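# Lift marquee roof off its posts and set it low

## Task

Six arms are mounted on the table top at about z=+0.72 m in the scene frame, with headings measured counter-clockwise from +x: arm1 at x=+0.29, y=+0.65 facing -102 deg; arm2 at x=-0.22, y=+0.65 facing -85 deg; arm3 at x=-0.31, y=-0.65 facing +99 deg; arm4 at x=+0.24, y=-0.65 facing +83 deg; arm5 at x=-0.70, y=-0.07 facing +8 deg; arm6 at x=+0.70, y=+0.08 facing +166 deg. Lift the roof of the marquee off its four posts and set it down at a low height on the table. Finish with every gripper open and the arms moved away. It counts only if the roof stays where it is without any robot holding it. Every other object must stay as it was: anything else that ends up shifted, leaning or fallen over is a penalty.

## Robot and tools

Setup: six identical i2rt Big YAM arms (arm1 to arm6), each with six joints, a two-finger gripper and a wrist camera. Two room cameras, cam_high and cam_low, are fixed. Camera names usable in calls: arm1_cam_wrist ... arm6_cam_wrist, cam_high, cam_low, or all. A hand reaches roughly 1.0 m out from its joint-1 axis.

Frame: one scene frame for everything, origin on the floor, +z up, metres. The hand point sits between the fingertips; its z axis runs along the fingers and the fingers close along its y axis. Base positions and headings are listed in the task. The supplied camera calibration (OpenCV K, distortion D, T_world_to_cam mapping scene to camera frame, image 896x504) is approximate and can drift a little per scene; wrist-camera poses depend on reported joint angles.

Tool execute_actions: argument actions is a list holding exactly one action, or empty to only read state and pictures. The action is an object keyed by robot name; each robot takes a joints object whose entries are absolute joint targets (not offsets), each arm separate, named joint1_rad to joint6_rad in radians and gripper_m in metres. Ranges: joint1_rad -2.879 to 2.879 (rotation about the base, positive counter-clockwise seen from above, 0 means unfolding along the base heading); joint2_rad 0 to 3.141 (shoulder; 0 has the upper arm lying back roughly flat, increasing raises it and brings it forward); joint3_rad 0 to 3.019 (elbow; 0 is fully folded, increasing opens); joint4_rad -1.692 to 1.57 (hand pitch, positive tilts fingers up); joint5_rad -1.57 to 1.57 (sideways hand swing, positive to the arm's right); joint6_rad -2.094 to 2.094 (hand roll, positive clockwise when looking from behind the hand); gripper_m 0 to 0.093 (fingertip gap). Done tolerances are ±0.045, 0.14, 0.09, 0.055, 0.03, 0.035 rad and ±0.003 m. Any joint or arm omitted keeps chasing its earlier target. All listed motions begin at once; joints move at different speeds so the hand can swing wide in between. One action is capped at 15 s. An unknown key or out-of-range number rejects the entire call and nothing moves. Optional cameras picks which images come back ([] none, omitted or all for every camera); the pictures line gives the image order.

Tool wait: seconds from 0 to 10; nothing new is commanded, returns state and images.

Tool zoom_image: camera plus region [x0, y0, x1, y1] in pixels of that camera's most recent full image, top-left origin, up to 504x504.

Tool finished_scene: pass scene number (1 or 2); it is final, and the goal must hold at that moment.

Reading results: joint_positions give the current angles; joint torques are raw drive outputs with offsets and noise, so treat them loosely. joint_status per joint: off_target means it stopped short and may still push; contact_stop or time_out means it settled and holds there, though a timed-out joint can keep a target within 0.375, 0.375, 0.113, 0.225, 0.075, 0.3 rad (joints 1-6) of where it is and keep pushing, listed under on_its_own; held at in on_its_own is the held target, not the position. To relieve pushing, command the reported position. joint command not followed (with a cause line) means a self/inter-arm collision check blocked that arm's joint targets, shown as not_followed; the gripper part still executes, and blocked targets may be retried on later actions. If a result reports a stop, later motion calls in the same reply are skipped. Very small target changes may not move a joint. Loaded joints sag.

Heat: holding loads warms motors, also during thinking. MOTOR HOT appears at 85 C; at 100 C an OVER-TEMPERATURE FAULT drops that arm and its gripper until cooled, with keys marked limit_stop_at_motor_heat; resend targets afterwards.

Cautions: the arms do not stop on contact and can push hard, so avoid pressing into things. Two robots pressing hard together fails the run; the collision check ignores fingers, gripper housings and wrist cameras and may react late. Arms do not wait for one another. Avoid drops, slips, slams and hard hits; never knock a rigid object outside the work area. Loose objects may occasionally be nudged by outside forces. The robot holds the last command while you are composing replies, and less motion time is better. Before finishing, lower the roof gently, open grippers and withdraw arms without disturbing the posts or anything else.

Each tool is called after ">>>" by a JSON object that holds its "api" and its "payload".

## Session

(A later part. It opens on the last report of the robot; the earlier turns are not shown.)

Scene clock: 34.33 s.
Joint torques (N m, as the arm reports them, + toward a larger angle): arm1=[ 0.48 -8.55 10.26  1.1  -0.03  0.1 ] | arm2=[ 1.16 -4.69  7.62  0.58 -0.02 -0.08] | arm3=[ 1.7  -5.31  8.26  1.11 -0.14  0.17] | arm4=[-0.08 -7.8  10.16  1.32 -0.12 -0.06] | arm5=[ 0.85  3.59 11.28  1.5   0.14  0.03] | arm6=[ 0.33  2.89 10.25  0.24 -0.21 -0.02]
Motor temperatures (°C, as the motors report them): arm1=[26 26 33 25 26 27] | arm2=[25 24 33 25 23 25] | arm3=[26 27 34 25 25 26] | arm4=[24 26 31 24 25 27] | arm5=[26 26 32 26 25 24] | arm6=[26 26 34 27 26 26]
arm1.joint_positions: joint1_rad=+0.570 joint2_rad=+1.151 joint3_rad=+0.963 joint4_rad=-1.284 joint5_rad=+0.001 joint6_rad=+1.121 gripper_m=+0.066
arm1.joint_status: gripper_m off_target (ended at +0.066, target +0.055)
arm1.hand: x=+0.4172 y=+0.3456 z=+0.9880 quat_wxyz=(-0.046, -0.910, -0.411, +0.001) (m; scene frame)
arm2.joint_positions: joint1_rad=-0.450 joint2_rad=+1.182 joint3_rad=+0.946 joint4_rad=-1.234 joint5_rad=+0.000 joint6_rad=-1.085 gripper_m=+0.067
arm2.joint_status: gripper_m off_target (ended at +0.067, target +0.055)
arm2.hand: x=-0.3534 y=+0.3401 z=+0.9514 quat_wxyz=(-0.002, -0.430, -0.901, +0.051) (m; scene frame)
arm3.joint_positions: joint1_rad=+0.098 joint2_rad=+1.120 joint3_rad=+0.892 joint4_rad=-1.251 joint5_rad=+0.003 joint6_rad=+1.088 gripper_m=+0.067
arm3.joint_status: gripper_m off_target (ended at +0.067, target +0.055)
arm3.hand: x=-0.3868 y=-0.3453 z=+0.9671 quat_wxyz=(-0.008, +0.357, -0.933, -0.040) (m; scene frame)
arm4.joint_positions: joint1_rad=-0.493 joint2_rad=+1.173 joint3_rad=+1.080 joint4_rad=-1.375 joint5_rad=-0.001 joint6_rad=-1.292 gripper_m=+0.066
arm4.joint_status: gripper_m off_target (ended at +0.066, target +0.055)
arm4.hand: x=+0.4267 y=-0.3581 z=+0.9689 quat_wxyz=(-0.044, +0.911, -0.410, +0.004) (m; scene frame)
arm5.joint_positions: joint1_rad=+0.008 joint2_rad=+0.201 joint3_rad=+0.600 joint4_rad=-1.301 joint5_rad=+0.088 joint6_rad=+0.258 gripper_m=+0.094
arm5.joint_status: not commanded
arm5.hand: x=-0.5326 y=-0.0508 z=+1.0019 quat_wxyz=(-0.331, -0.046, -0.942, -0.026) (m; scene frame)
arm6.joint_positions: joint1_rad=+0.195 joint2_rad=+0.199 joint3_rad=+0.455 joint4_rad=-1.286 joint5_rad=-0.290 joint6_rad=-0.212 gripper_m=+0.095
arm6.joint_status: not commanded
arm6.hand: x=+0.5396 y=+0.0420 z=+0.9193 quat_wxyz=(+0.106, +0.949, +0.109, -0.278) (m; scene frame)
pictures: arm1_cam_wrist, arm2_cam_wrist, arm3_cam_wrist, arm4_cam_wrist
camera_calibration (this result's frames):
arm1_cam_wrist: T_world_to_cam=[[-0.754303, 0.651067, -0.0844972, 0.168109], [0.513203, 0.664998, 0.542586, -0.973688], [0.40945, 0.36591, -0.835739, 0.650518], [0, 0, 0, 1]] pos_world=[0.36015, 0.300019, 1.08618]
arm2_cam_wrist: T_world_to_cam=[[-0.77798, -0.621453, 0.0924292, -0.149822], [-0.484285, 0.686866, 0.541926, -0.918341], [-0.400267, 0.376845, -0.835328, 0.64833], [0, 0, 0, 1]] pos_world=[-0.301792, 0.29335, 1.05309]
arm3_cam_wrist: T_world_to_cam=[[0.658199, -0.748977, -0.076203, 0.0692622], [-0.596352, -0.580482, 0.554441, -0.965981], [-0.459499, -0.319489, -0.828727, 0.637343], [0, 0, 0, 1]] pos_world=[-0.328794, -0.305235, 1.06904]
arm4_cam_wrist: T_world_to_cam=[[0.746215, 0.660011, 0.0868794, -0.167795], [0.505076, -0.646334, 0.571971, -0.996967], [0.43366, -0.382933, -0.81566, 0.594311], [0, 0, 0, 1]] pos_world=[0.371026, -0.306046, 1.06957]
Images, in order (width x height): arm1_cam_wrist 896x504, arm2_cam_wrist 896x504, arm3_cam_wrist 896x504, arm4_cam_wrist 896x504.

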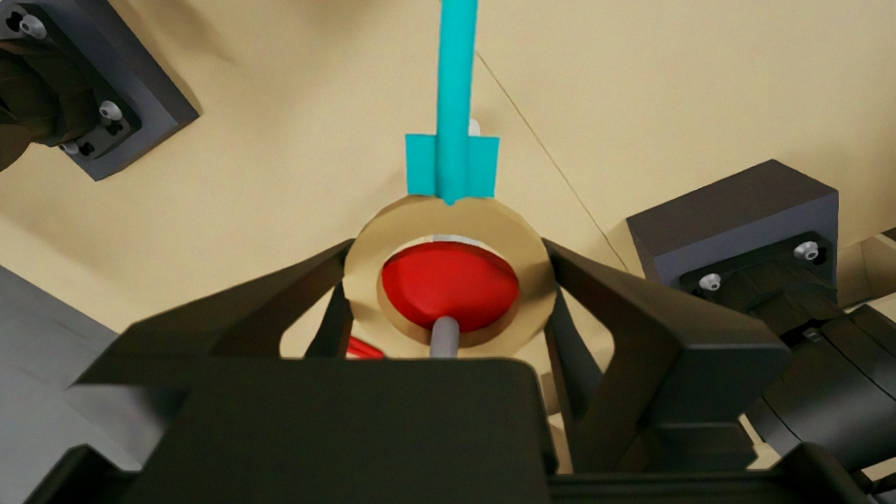

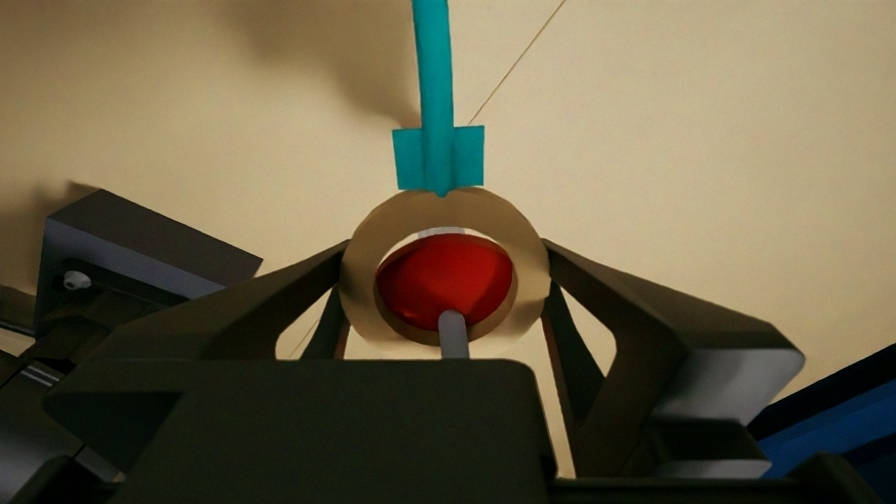

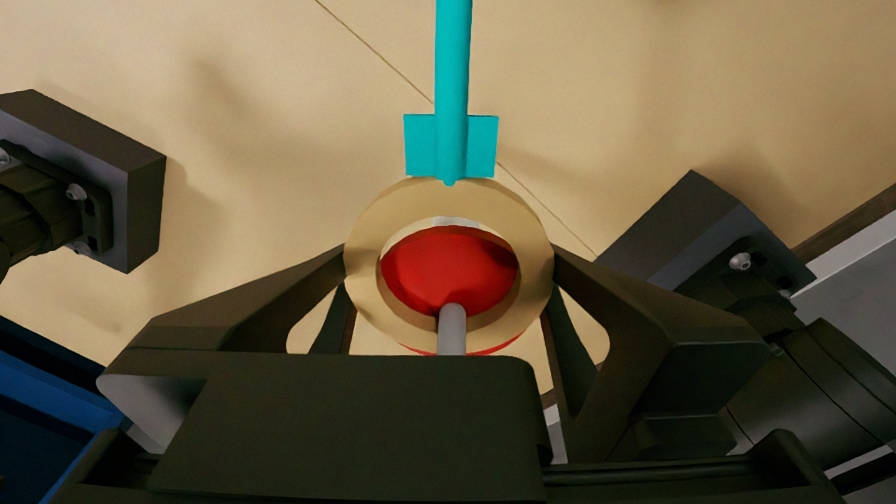

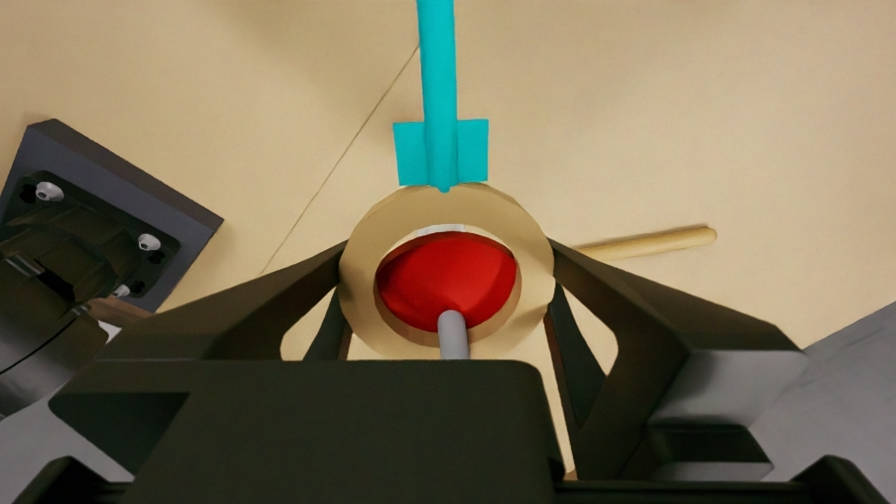

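>>> {"api": "execute_actions", "payload": {"actions": [{"arm1":{"joints":{"joint1_rad":0.625,"joint3_rad":1.085,"joint4_rad":-1.415}},"arm2":{"joints":{"joint1_rad":-0.505,"joint3_rad":1.08,"joint4_rad":-1.37}},"arm3":{"joints":{"joint1_rad":0.145,"joint3_rad":1.025,"joint4_rad":-1.39}},"arm4":{"joints":{"joint1_rad":-0.55,"joint3_rad":1.2,"joint4_rad":-1.49}}}], "cameras": ["arm3_cam_wrist"]}}

>>> {"api": "execute_actions", "payload": {"actions": [{"arm1":{"joints":{"joint1_rad":0.635,"joint3_rad":1.235,"joint4_rad":-1.59}},"arm2":{"joints":{"joint1_rad":-0.515,"joint3_rad":1.24,"joint4_rad":-1.55}},"arm3":{"joints":{"joint3_rad":1.17,"joint4_rad":-1.565}},"arm4":{"joints":{"joint1_rad":-0.56,"joint3_rad":1.35,"joint4_rad":-1.64}}}], "cameras": ["arm1_cam_wrist","arm2_cam_wrist","arm3_cam_wrist","cam_low"]}}

Scene clock: 41.40 s.
Joint torques (N m, as the arm reports them, + toward a larger angle): arm1=[ 1.6  -8.65 14.34  0.18 -0.32  0.09] | arm2=[ 0.2  -4.66 10.52 -0.59  0.24 -0.07] | arm3=[ 2.1  -5.53 11.91 -0.45 -0.3   0.13] | arm4=[-0.76 -7.72 13.78  0.08  0.16 -0.05] | arm5=[ 0.84  3.6  11.26  1.48  0.14  0.03] | arm6=[ 0.11  3.22 10.    0.37 -0.2  -0.06]
Motor temperatures (°C, as the motors report them): arm1=[26 26 33 25 26 27] | arm2=[25 24 33 25 23 25] | arm3=[26 27 34 25 25 26] | arm4=[24 26 31 24 25 27] | arm5=[26 26 32 26 25 24] | arm6=[26 26 34 27 26 26]
arm1.joint_positions: joint1_rad=+0.606 joint2_rad=+1.152 joint3_rad=+1.040 joint4_rad=-1.400 joint5_rad=+0.008 joint6_rad=+1.123 gripper_m=+0.066
arm1.joint_status: all done
arm1.hand: x=+0.4249 y=+0.3543 z=+1.0162 quat_wxyz=(-0.026, -0.904, -0.427, +0.004) (m; scene frame)
arm2.joint_positions: joint1_rad=-0.493 joint2_rad=+1.182 joint3_rad=+1.032 joint4_rad=-1.356 joint5_rad=-0.005 joint6_rad=-1.086 gripper_m=+0.067
arm2.joint_status: all done
arm2.hand: x=-0.3646 y=+0.3481 z=+0.9830 quat_wxyz=(-0.003, -0.449, -0.893, +0.032) (m; scene frame)
arm3.joint_positions: joint1_rad=+0.134 joint2_rad=+1.120 joint3_rad=+0.968 joint4_rad=-1.374 joint5_rad=+0.007 joint6_rad=+1.090 gripper_m=+0.067
arm3.joint_status: all done
arm3.hand: x=-0.3955 y=-0.3534 z=+0.9950 quat_wxyz=(-0.007, +0.373, -0.928, -0.017) (m; scene frame)
arm4.joint_positions: joint1_rad=-0.535 joint2_rad=+1.173 joint3_rad=+1.162 joint4_rad=-1.473 joint5_rad=-0.008 joint6_rad=-1.293 gripper_m=+0.066
arm4.joint_status: all done
arm4.hand: x=+0.4369 y=-0.3673 z=+0.9998 quat_wxyz=(-0.037, +0.903, -0.429, +0.001) (m; scene frame)
arm5.joint_positions: joint1_rad=+0.008 joint2_rad=+0.201 joint3_rad=+0.600 joint4_rad=-1.301 joint5_rad=+0.088 joint6_rad=+0.258 gripper_m=+0.094
arm5.joint_status: not commanded
arm5.hand: x=-0.5326 y=-0.0508 z=+1.0019 quat_wxyz=(-0.331, -0.046, -0.942, -0.026) (m; scene frame)
arm6.joint_positions: joint1_rad=+0.195 joint2_rad=+0.199 joint3_rad=+0.455 joint4_rad=-1.286 joint5_rad=-0.290 joint6_rad=-0.212 gripper_m=+0.095
arm6.joint_status: not commanded
arm6.hand: x=+0.5396 y=+0.0420 z=+0.9193 quat_wxyz=(+0.106, +0.949, +0.109, -0.278) (m; scene frame)
pictures: arm3_cam_wrist
camera_calibration (this result's frames):
arm3_cam_wrist: T_world_to_cam=[[0.684402, -0.72835, -0.0331757, 0.045938], [-0.585598, -0.576231, 0.570116, -1.00115], [-0.434361, -0.370761, -0.820894, 0.637885], [0, 0, 0, 1]] pos_world=[-0.340641, -0.306934, 1.09593]
Images, in order (width x height): arm3_cam_wrist 896x504.

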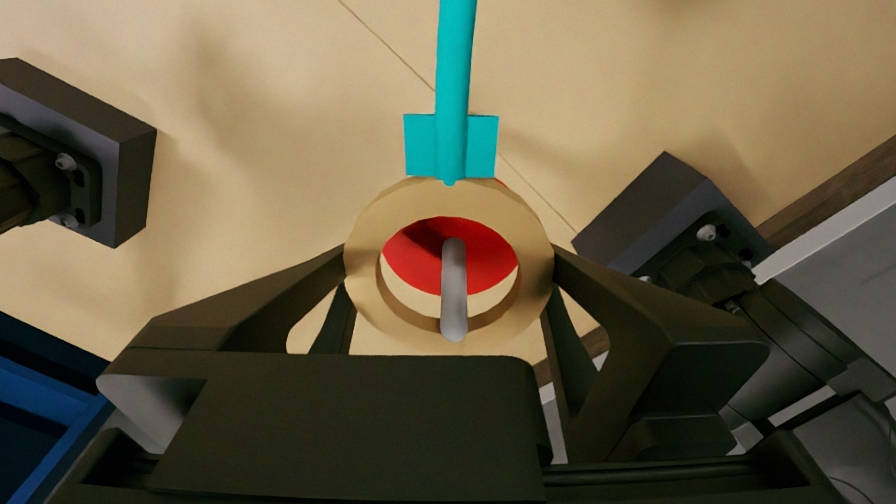

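Scene clock: 42.30 s.
Joint torques (N m, as the arm reports them, + toward a larger angle): arm1=[ 2.31 -8.77 13.44  0.1  -0.45  0.09] | arm2=[-0.28 -4.73 10.34 -0.61  0.26 -0.07] | arm3=[ 2.32 -5.57 10.78 -0.65 -0.52  0.11] | arm4=[-1.35 -7.75 13.33  0.11  0.2  -0.05] | arm5=[ 0.81  3.62 11.27  1.49  0.14  0.03] | arm6=[ 0.43  2.53 10.07  0.47 -0.19 -0.06]
Motor temperatures (°C, as the motors report them): arm1=[26 26 33 25 26 27] | arm2=[25 24 33 25 23 25] | arm3=[26 27 34 25 25 26] | arm4=[24 26 32 24 25 27] | arm5=[26 26 32 26 25 24] | arm6=[26 26 34 27 26 26]
arm1.joint_positions: joint1_rad=+0.607 joint2_rad=+1.152 joint3_rad=+1.201 joint4_rad=-1.574 joint5_rad=+0.011 joint6_rad=+1.123 gripper_m=+0.066
arm1.joint_status: all done
arm1.hand: x=+0.4244 y=+0.3548 z=+1.0776 quat_wxyz=(-0.020, -0.904, -0.427, +0.005) (m; scene frame)
arm2.joint_positions: joint1_rad=-0.496 joint2_rad=+1.179 joint3_rad=+1.197 joint4_rad=-1.537 joint5_rad=-0.006 joint6_rad=-1.086 gripper_m=+0.067
arm2.joint_status: all done
arm2.hand: x=-0.3656 y=+0.3485 z=+1.0461 quat_wxyz=(-0.004, -0.451, -0.892, +0.025) (m; scene frame)
arm3.joint_positions: joint1_rad=+0.134 joint2_rad=+1.121 joint3_rad=+1.130 joint4_rad=-1.547 joint5_rad=+0.011 joint6_rad=+1.090 gripper_m=+0.067
arm3.joint_status: all done
arm3.hand: x=-0.3958 y=-0.3510 z=+1.0564 quat_wxyz=(-0.008, +0.373, -0.928, -0.011) (m; scene frame)
arm4.joint_positions: joint1_rad=-0.538 joint2_rad=+1.174 joint3_rad=+1.316 joint4_rad=-1.623 joint5_rad=-0.009 joint6_rad=-1.293 gripper_m=+0.066
arm4.joint_status: all done
arm4.hand: x=+0.4367 y=-0.3694 z=+1.0584 quat_wxyz=(-0.038, +0.902, -0.430, +0.001) (m; scene frame)
arm5.joint_positions: joint1_rad=+0.008 joint2_rad=+0.201 joint3_rad=+0.600 joint4_rad=-1.301 joint5_rad=+0.088 joint6_rad=+0.258 gripper_m=+0.094
arm5.joint_status: not commanded
arm5.hand: x=-0.5326 y=-0.0508 z=+1.0019 quat_wxyz=(-0.331, -0.046, -0.942, -0.026) (m; scene frame)
arm6.joint_positions: joint1_rad=+0.195 joint2_rad=+0.199 joint3_rad=+0.455 joint4_rad=-1.286 joint5_rad=-0.290 joint6_rad=-0.212 gripper_m=+0.095
arm6.joint_status: not commanded
arm6.hand: x=+0.5396 y=+0.0420 z=+0.9193 quat_wxyz=(+0.106, +0.949, +0.109, -0.278) (m; scene frame)
pictures: arm1_cam_wrist, arm2_cam_wrist, arm3_cam_wrist, cam_low
camera_calibration (this result's frames):
arm1_cam_wrist: T_world_to_cam=[[-0.778362, 0.626927, -0.0333818, 0.13881], [0.50674, 0.658754, 0.55611, -1.04172], [0.370631, 0.415939, -0.830438, 0.712097], [0, 0, 0, 1]] pos_world=[0.372003, 0.303028, 1.1753]
arm2_cam_wrist: T_world_to_cam=[[-0.806751, -0.589139, 0.045477, -0.135419], [-0.468054, 0.684121, 0.559378, -0.992701], [-0.360663, 0.429993, -0.827665, 0.707284], [0, 0, 0, 1]] pos_world=[-0.318796, 0.29522, 1.14685]
arm3_cam_wrist: T_world_to_cam=[[0.684479, -0.728733, -0.0209106, 0.0368594], [-0.589668, -0.57027, 0.571912, -1.0363], [-0.428696, -0.379132, -0.820048, 0.687462], [0, 0, 0, 1]] pos_world=[-0.341593, -0.303474, 1.1572]
Images, in order (width x height): arm1_cam_wrist 896x504, arm2_cam_wrist 896x504, arm3_cam_wrist 896x504, cam_low 896x504.

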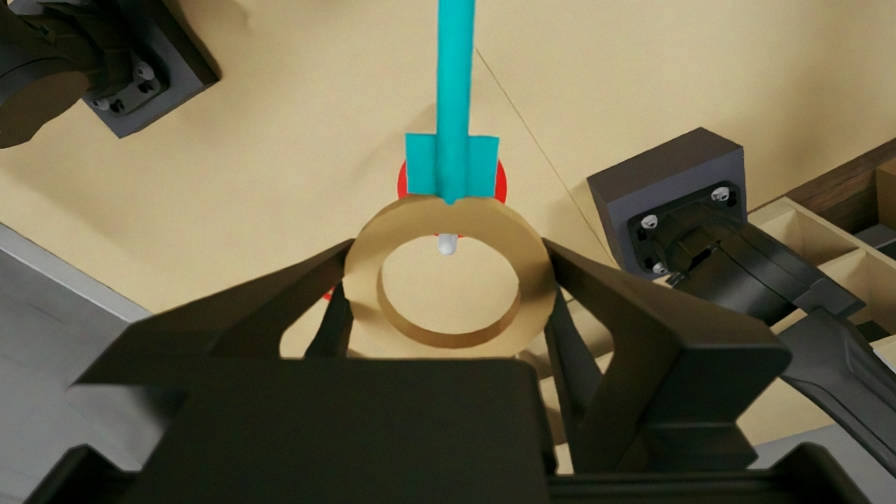

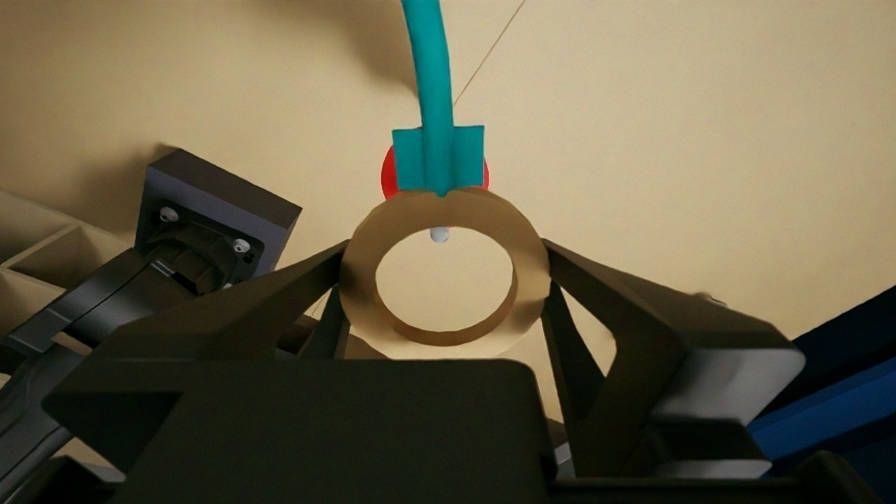

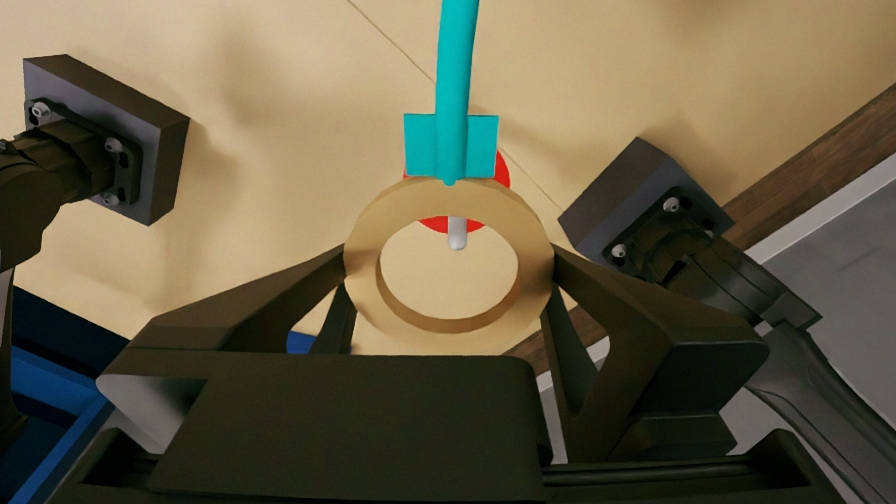

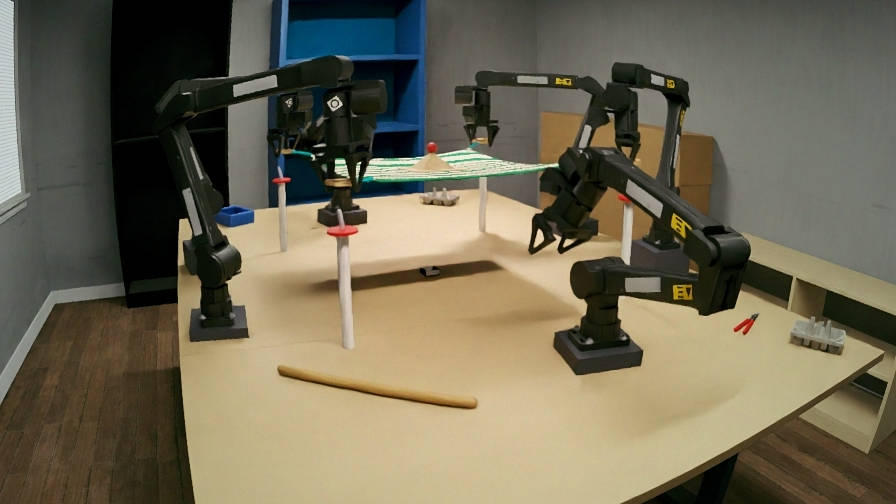

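>>> {"api": "execute_actions", "payload": {"actions": [{"arm1":{"joints":{"joint1_rad":0.2,"joint6_rad":0.6}},"arm2":{"joints":{"joint1_rad":-0.09,"joint6_rad":-0.55}},"arm3":{"joints":{"joint1_rad":-0.29,"joint6_rad":0.55}},"arm4":{"joints":{"joint1_rad":-0.15,"joint6_rad":-0.75}}}], "cameras": []}}

>>> {"api": "execute_actions", "payload": {"actions": [{"arm1":{"joints":{"joint2_rad":1.6,"joint3_rad":0.6,"joint4_rad":-0.52}},"arm2":{"joints":{"joint2_rad":1.52,"joint3_rad":0.625,"joint4_rad":-0.61}},"arm3":{"joints":{"joint2_rad":1.56,"joint3_rad":0.61,"joint4_rad":-0.54}},"arm4":{"joints":{"joint2_rad":1.43,"joint3_rad":0.68,"joint4_rad":-0.79}}}], "cameras": ["cam_high","cam_low"]}}

Scene clock: 48.93 s.
Joint torques (N m, as the arm reports them, + toward a larger angle): arm1=[-0.47 -8.81 13.45  0.34 -0.18 -0.06] | arm2=[ 1.21 -4.62 10.38 -0.55  0.05  0.22] | arm3=[ 1.4  -5.37 10.92 -0.29 -0.17 -0.1 ] | arm4=[ 0.86 -7.88 13.33  0.12 -0.06  0.14] | arm5=[ 0.88  3.58 11.28  1.49  0.14  0.03] | arm6=[ 0.27  3.22 10.03  0.27 -0.18 -0.02]
Motor temperatures (°C, as the motors report them): arm1=[26 26 34 25 26 27] | arm2=[25 24 34 25 23 25] | arm3=[26 27 34 25 25 26] | arm4=[24 26 32 24 25 27] | arm5=[26 26 33 26 25 24] | arm6=[26 26 35 27 26 26]
arm1.joint_positions: joint1_rad=+0.206 joint2_rad=+1.152 joint3_rad=+1.201 joint4_rad=-1.580 joint5_rad=+0.004 joint6_rad=+0.611 gripper_m=+0.066
arm1.joint_status: all done
arm1.hand: x=+0.3006 y=+0.3272 z=+1.0775 quat_wxyz=(-0.014, -0.879, -0.477, +0.010) (m; scene frame)
arm2.joint_positions: joint1_rad=-0.091 joint2_rad=+1.179 joint3_rad=+1.197 joint4_rad=-1.538 joint5_rad=-0.001 joint6_rad=-0.567 gripper_m=+0.067
arm2.joint_status: all done
arm2.hand: x=-0.2358 y=+0.3159 z=+1.0461 quat_wxyz=(-0.012, -0.501, -0.865, +0.022) (m; scene frame)
arm3.joint_positions: joint1_rad=-0.290 joint2_rad=+1.121 joint3_rad=+1.130 joint4_rad=-1.550 joint5_rad=+0.003 joint6_rad=+0.563 gripper_m=+0.067
arm3.joint_status: all done
arm3.hand: x=-0.2677 y=-0.3432 z=+1.0571 quat_wxyz=(-0.010, +0.420, -0.907, -0.007) (m; scene frame)
arm4.joint_positions: joint1_rad=-0.152 joint2_rad=+1.174 joint3_rad=+1.316 joint4_rad=-1.623 joint5_rad=-0.002 joint6_rad=-0.759 gripper_m=+0.066
arm4.joint_status: all done
arm4.hand: x=+0.3190 y=-0.3172 z=+1.0590 quat_wxyz=(-0.036, +0.868, -0.495, -0.016) (m; scene frame)
arm5.joint_positions: joint1_rad=+0.008 joint2_rad=+0.201 joint3_rad=+0.600 joint4_rad=-1.301 joint5_rad=+0.088 joint6_rad=+0.258 gripper_m=+0.094
arm5.joint_status: not commanded
arm5.hand: x=-0.5326 y=-0.0508 z=+1.0019 quat_wxyz=(-0.331, -0.046, -0.942, -0.026) (m; scene frame)
arm6.joint_positions: joint1_rad=+0.195 joint2_rad=+0.199 joint3_rad=+0.455 joint4_rad=-1.286 joint5_rad=-0.290 joint6_rad=-0.212 gripper_m=+0.095
arm6.joint_status: not commanded
arm6.hand: x=+0.5396 y=+0.0420 z=+0.9193 quat_wxyz=(+0.106, +0.949, +0.109, -0.278) (m; scene frame)
pictures: none
No camera images: the call's "cameras" was empty. Leave "cameras" out to get every camera's image.

Scene clock: 50.50 s.
Joint torques (N m, as the arm reports them, + toward a larger angle): arm1=[ -0.41 -11.89   5.73   1.04  -0.13  -0.04] | arm2=[ 1.22 -6.55  4.36  0.5   0.04  0.18] | arm3=[ 1.15 -9.87  4.46  1.01 -0.1  -0.08] | arm4=[  0.94 -10.83   7.05   1.15  -0.05   0.12] | arm5=[ 0.85  3.56 11.28  1.48  0.14  0.03] | arm6=[-0.25  3.22 10.08  0.33 -0.19 -0.03]
Motor temperatures (°C, as the motors report them): arm1=[26 26 33 25 26 27] | arm2=[25 24 34 25 23 25] | arm3=[26 27 34 25 25 26] | arm4=[24 26 32 24 25 27] | arm5=[26 26 33 26 25 24] | arm6=[26 26 35 27 26 26]
arm1.joint_positions: joint1_rad=+0.206 joint2_rad=+1.610 joint3_rad=+0.602 joint4_rad=-0.530 joint5_rad=+0.002 joint6_rad=+0.608 gripper_m=+0.066
arm1.joint_status: all done
arm1.hand: x=+0.3002 y=+0.3340 z=+0.7378 quat_wxyz=(-0.011, -0.878, -0.478, +0.008) (m; scene frame)
arm2.joint_positions: joint1_rad=-0.091 joint2_rad=+1.534 joint3_rad=+0.625 joint4_rad=-0.624 joint5_rad=-0.001 joint6_rad=-0.561 gripper_m=+0.067
arm2.joint_status: all done
arm2.hand: x=-0.2350 y=+0.3305 z=+0.7430 quat_wxyz=(-0.009, -0.504, -0.864, +0.017) (m; scene frame)
arm3.joint_positions: joint1_rad=-0.290 joint2_rad=+1.571 joint3_rad=+0.613 joint4_rad=-0.554 joint5_rad=+0.001 joint6_rad=+0.557 gripper_m=+0.067
arm3.joint_status: all done
arm3.hand: x=-0.2638 y=-0.3301 z=+0.7493 quat_wxyz=(-0.017, +0.423, -0.906, -0.019) (m; scene frame)
arm4.joint_positions: joint1_rad=-0.152 joint2_rad=+1.444 joint3_rad=+0.683 joint4_rad=-0.805 joint5_rad=-0.002 joint6_rad=-0.758 gripper_m=+0.066
arm4.joint_status: all done
arm4.hand: x=+0.3115 y=-0.3392 z=+0.7494 quat_wxyz=(+0.005, +0.868, -0.496, -0.003) (m; scene frame)
arm5.joint_positions: joint1_rad=+0.008 joint2_rad=+0.201 joint3_rad=+0.600 joint4_rad=-1.301 joint5_rad=+0.088 joint6_rad=+0.258 gripper_m=+0.094
arm5.joint_status: not commanded
arm5.hand: x=-0.5326 y=-0.0508 z=+1.0019 quat_wxyz=(-0.331, -0.046, -0.942, -0.026) (m; scene frame)
arm6.joint_positions: joint1_rad=+0.195 joint2_rad=+0.199 joint3_rad=+0.455 joint4_rad=-1.286 joint5_rad=-0.290 joint6_rad=-0.212 gripper_m=+0.095
arm6.joint_status: not commanded
arm6.hand: x=+0.5396 y=+0.0420 z=+0.9193 quat_wxyz=(+0.106, +0.949, +0.109, -0.278) (m; scene frame)
pictures: cam_high, cam_low
Images, in order (width x height): cam_high 896x504, cam_low 896x504.

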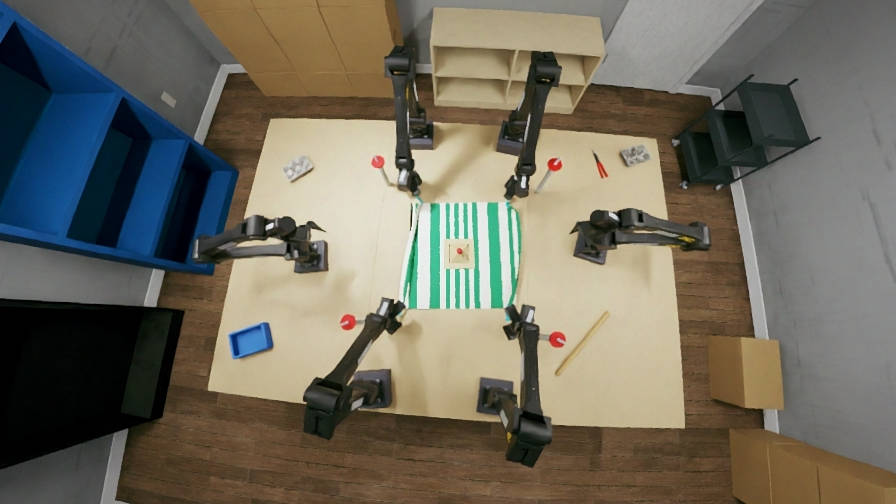

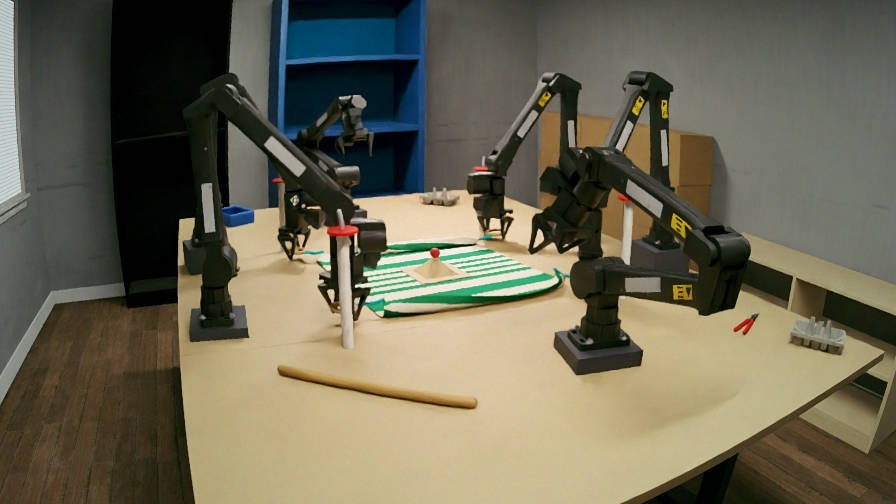

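>>> {"api": "execute_actions", "payload": {"actions": [{"arm1":{"joints":{"joint2_rad":1.64,"gripper_m":0.088}},"arm2":{"joints":{"joint2_rad":1.56,"gripper_m":0.088}},"arm3":{"joints":{"joint2_rad":1.61,"gripper_m":0.088}},"arm4":{"joints":{"gripper_m":0.088}}}], "cameras": []}}

>>> {"api": "execute_actions", "payload": {"actions": [{"arm1":{"joints":{"joint1_rad":0.15,"joint2_rad":0.7,"joint4_rad":-1.3}},"arm2":{"joints":{"joint1_rad":-0.04,"joint2_rad":0.7,"joint4_rad":-1.3}},"arm3":{"joints":{"joint1_rad":-0.35,"joint2_rad":0.7,"joint4_rad":-1.3}},"arm4":{"joints":{"joint1_rad":-0.09,"joint2_rad":0.7,"joint4_rad":-1.4}}}], "cameras": ["cam_high","cam_low"]}}

Scene clock: 56.53 s.
Joint torques (N m, as the arm reports them, + toward a larger angle): arm1=[-0.5  -9.78  5.64  0.98 -0.13 -0.05] | arm2=[ 1.23 -5.37  4.23  0.4   0.05  0.18] | arm3=[ 1.09 -7.23  4.35  1.09 -0.14 -0.07] | arm4=[  1.   -10.85   7.05   1.14  -0.05   0.13] | arm5=[ 0.84  3.59 11.27  1.51  0.14  0.03] | arm6=[-0.05  3.07  9.93  0.29 -0.23 -0.06]
Motor temperatures (°C, as the motors report them): arm1=[26 26 32 25 26 27] | arm2=[25 24 33 25 23 25] | arm3=[26 27 33 25 25 26] | arm4=[24 26 31 24 25 27] | arm5=[26 26 33 26 25 24] | arm6=[26 26 35 27 26 26]
arm1.joint_positions: joint1_rad=+0.206 joint2_rad=+1.624 joint3_rad=+0.602 joint4_rad=-0.529 joint5_rad=+0.002 joint6_rad=+0.608 gripper_m=+0.088
arm1.joint_status: all done
arm1.hand: x=+0.3001 y=+0.3365 z=+0.7338 quat_wxyz=(-0.005, -0.878, -0.478, +0.005) (m; scene frame)
arm2.joint_positions: joint1_rad=-0.091 joint2_rad=+1.557 joint3_rad=+0.625 joint4_rad=-0.622 joint5_rad=-0.001 joint6_rad=-0.561 gripper_m=+0.088
arm2.joint_status: all done
arm2.hand: x=-0.2348 y=+0.3342 z=+0.7361 quat_wxyz=(-0.004, -0.504, -0.864, +0.007) (m; scene frame)
arm3.joint_positions: joint1_rad=-0.290 joint2_rad=+1.590 joint3_rad=+0.613 joint4_rad=-0.554 joint5_rad=+0.001 joint6_rad=+0.557 gripper_m=+0.088
arm3.joint_status: all done
arm3.hand: x=-0.2642 y=-0.3336 z=+0.7436 quat_wxyz=(-0.012, +0.423, -0.906, -0.011) (m; scene frame)
arm4.joint_positions: joint1_rad=-0.152 joint2_rad=+1.444 joint3_rad=+0.683 joint4_rad=-0.805 joint5_rad=-0.002 joint6_rad=-0.757 gripper_m=+0.088
arm4.joint_status: all done
arm4.hand: x=+0.3115 y=-0.3392 z=+0.7494 quat_wxyz=(+0.005, +0.868, -0.496, -0.003) (m; scene frame)
arm5.joint_positions: joint1_rad=+0.008 joint2_rad=+0.201 joint3_rad=+0.600 joint4_rad=-1.301 joint5_rad=+0.088 joint6_rad=+0.258 gripper_m=+0.094
arm5.joint_status: not commanded
arm5.hand: x=-0.5326 y=-0.0508 z=+1.0019 quat_wxyz=(-0.331, -0.046, -0.942, -0.026) (m; scene frame)
arm6.joint_positions: joint1_rad=+0.195 joint2_rad=+0.199 joint3_rad=+0.455 joint4_rad=-1.286 joint5_rad=-0.290 joint6_rad=-0.212 gripper_m=+0.095
arm6.joint_status: not commanded
arm6.hand: x=+0.5396 y=+0.0420 z=+0.9193 quat_wxyz=(+0.106, +0.949, +0.109, -0.278) (m; scene frame)
pictures: none
No camera images: the call's "cameras" was empty. Leave "cameras" out to get every camera's image.

Scene clock: 57.97 s.
Joint torques (N m, as the arm reports them, + toward a larger angle): arm1=[-0.7  -2.38 10.57  0.63 -0.1  -0.05] | arm2=[ 1.46  1.88  7.64 -0.13  0.04  0.19] | arm3=[ 0.93 -0.78  8.53  0.12 -0.1  -0.05] | arm4=[ 0.96 -0.01 10.18  0.4  -0.07  0.14] | arm5=[ 0.86  3.62 11.29  1.49  0.14  0.03] | arm6=[-0.09  3.08 10.03  0.45 -0.19 -0.04]
Motor temperatures (°C, as the motors report them): arm1=[26 26 32 25 26 27] | arm2=[25 24 33 25 23 25] | arm3=[26 27 33 25 25 26] | arm4=[24 26 31 24 25 27] | arm5=[26 26 33 26 25 24] | arm6=[26 26 35 27 26 26]
arm1.joint_positions: joint1_rad=+0.159 joint2_rad=+0.700 joint3_rad=+0.602 joint4_rad=-1.292 joint5_rad=+0.002 joint6_rad=+0.608 gripper_m=+0.088
arm1.joint_status: all done
arm1.hand: x=+0.2871 y=+0.4487 z=+0.9484 quat_wxyz=(-0.077, -0.886, -0.456, +0.042) (m; scene frame)
arm2.joint_positions: joint1_rad=-0.045 joint2_rad=+0.698 joint3_rad=+0.625 joint4_rad=-1.290 joint5_rad=-0.001 joint6_rad=-0.561 gripper_m=+0.088
arm2.joint_status: all done
arm2.hand: x=-0.2204 y=+0.4431 z=+0.9360 quat_wxyz=(-0.050, -0.481, -0.871, +0.090) (m; scene frame)
arm3.joint_positions: joint1_rad=-0.349 joint2_rad=+0.704 joint3_rad=+0.610 joint4_rad=-1.287 joint5_rad=+0.001 joint6_rad=+0.557 gripper_m=+0.088
arm3.joint_status: all done
arm3.hand: x=-0.2700 y=-0.4492 z=+0.9491 quat_wxyz=(-0.055, +0.395, -0.914, -0.072) (m; scene frame)
arm4.joint_positions: joint1_rad=-0.094 joint2_rad=+0.698 joint3_rad=+0.683 joint4_rad=-1.385 joint5_rad=-0.002 joint6_rad=-0.757 gripper_m=+0.088
arm4.joint_status: all done
arm4.hand: x=+0.2751 y=-0.4522 z=+0.9232 quat_wxyz=(-0.073, +0.879, -0.470, -0.030) (m; scene frame)
arm5.joint_positions: joint1_rad=+0.008 joint2_rad=+0.201 joint3_rad=+0.600 joint4_rad=-1.301 joint5_rad=+0.088 joint6_rad=+0.258 gripper_m=+0.094
arm5.joint_status: not commanded
arm5.hand: x=-0.5326 y=-0.0508 z=+1.0019 quat_wxyz=(-0.331, -0.046, -0.942, -0.026) (m; scene frame)
arm6.joint_positions: joint1_rad=+0.195 joint2_rad=+0.199 joint3_rad=+0.455 joint4_rad=-1.286 joint5_rad=-0.290 joint6_rad=-0.212 gripper_m=+0.095
arm6.joint_status: not commanded
arm6.hand: x=+0.5396 y=+0.0420 z=+0.9193 quat_wxyz=(+0.106, +0.949, +0.109, -0.278) (m; scene frame)
pictures: cam_high, cam_low
Images, in order (width x height): cam_high 896x504, cam_low 896x504.

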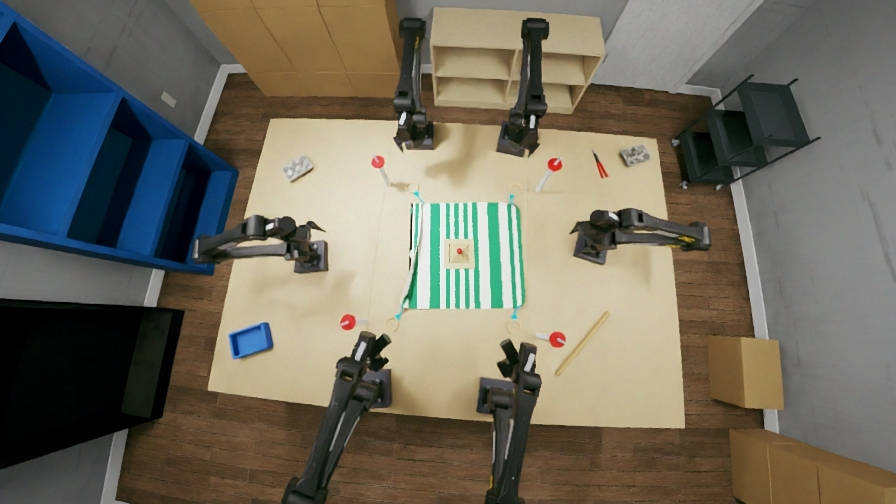

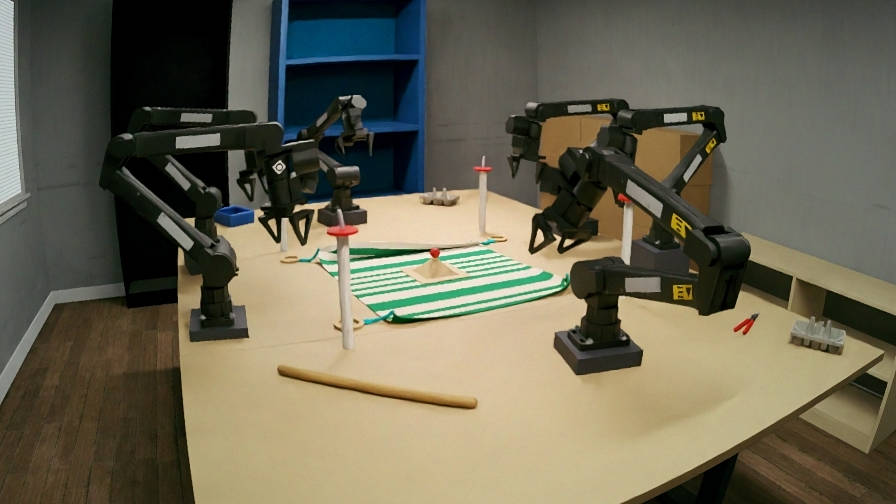

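>>> {"api": "finished_scene", "payload": {"scene": 2}}

The scene is finished: the task was done.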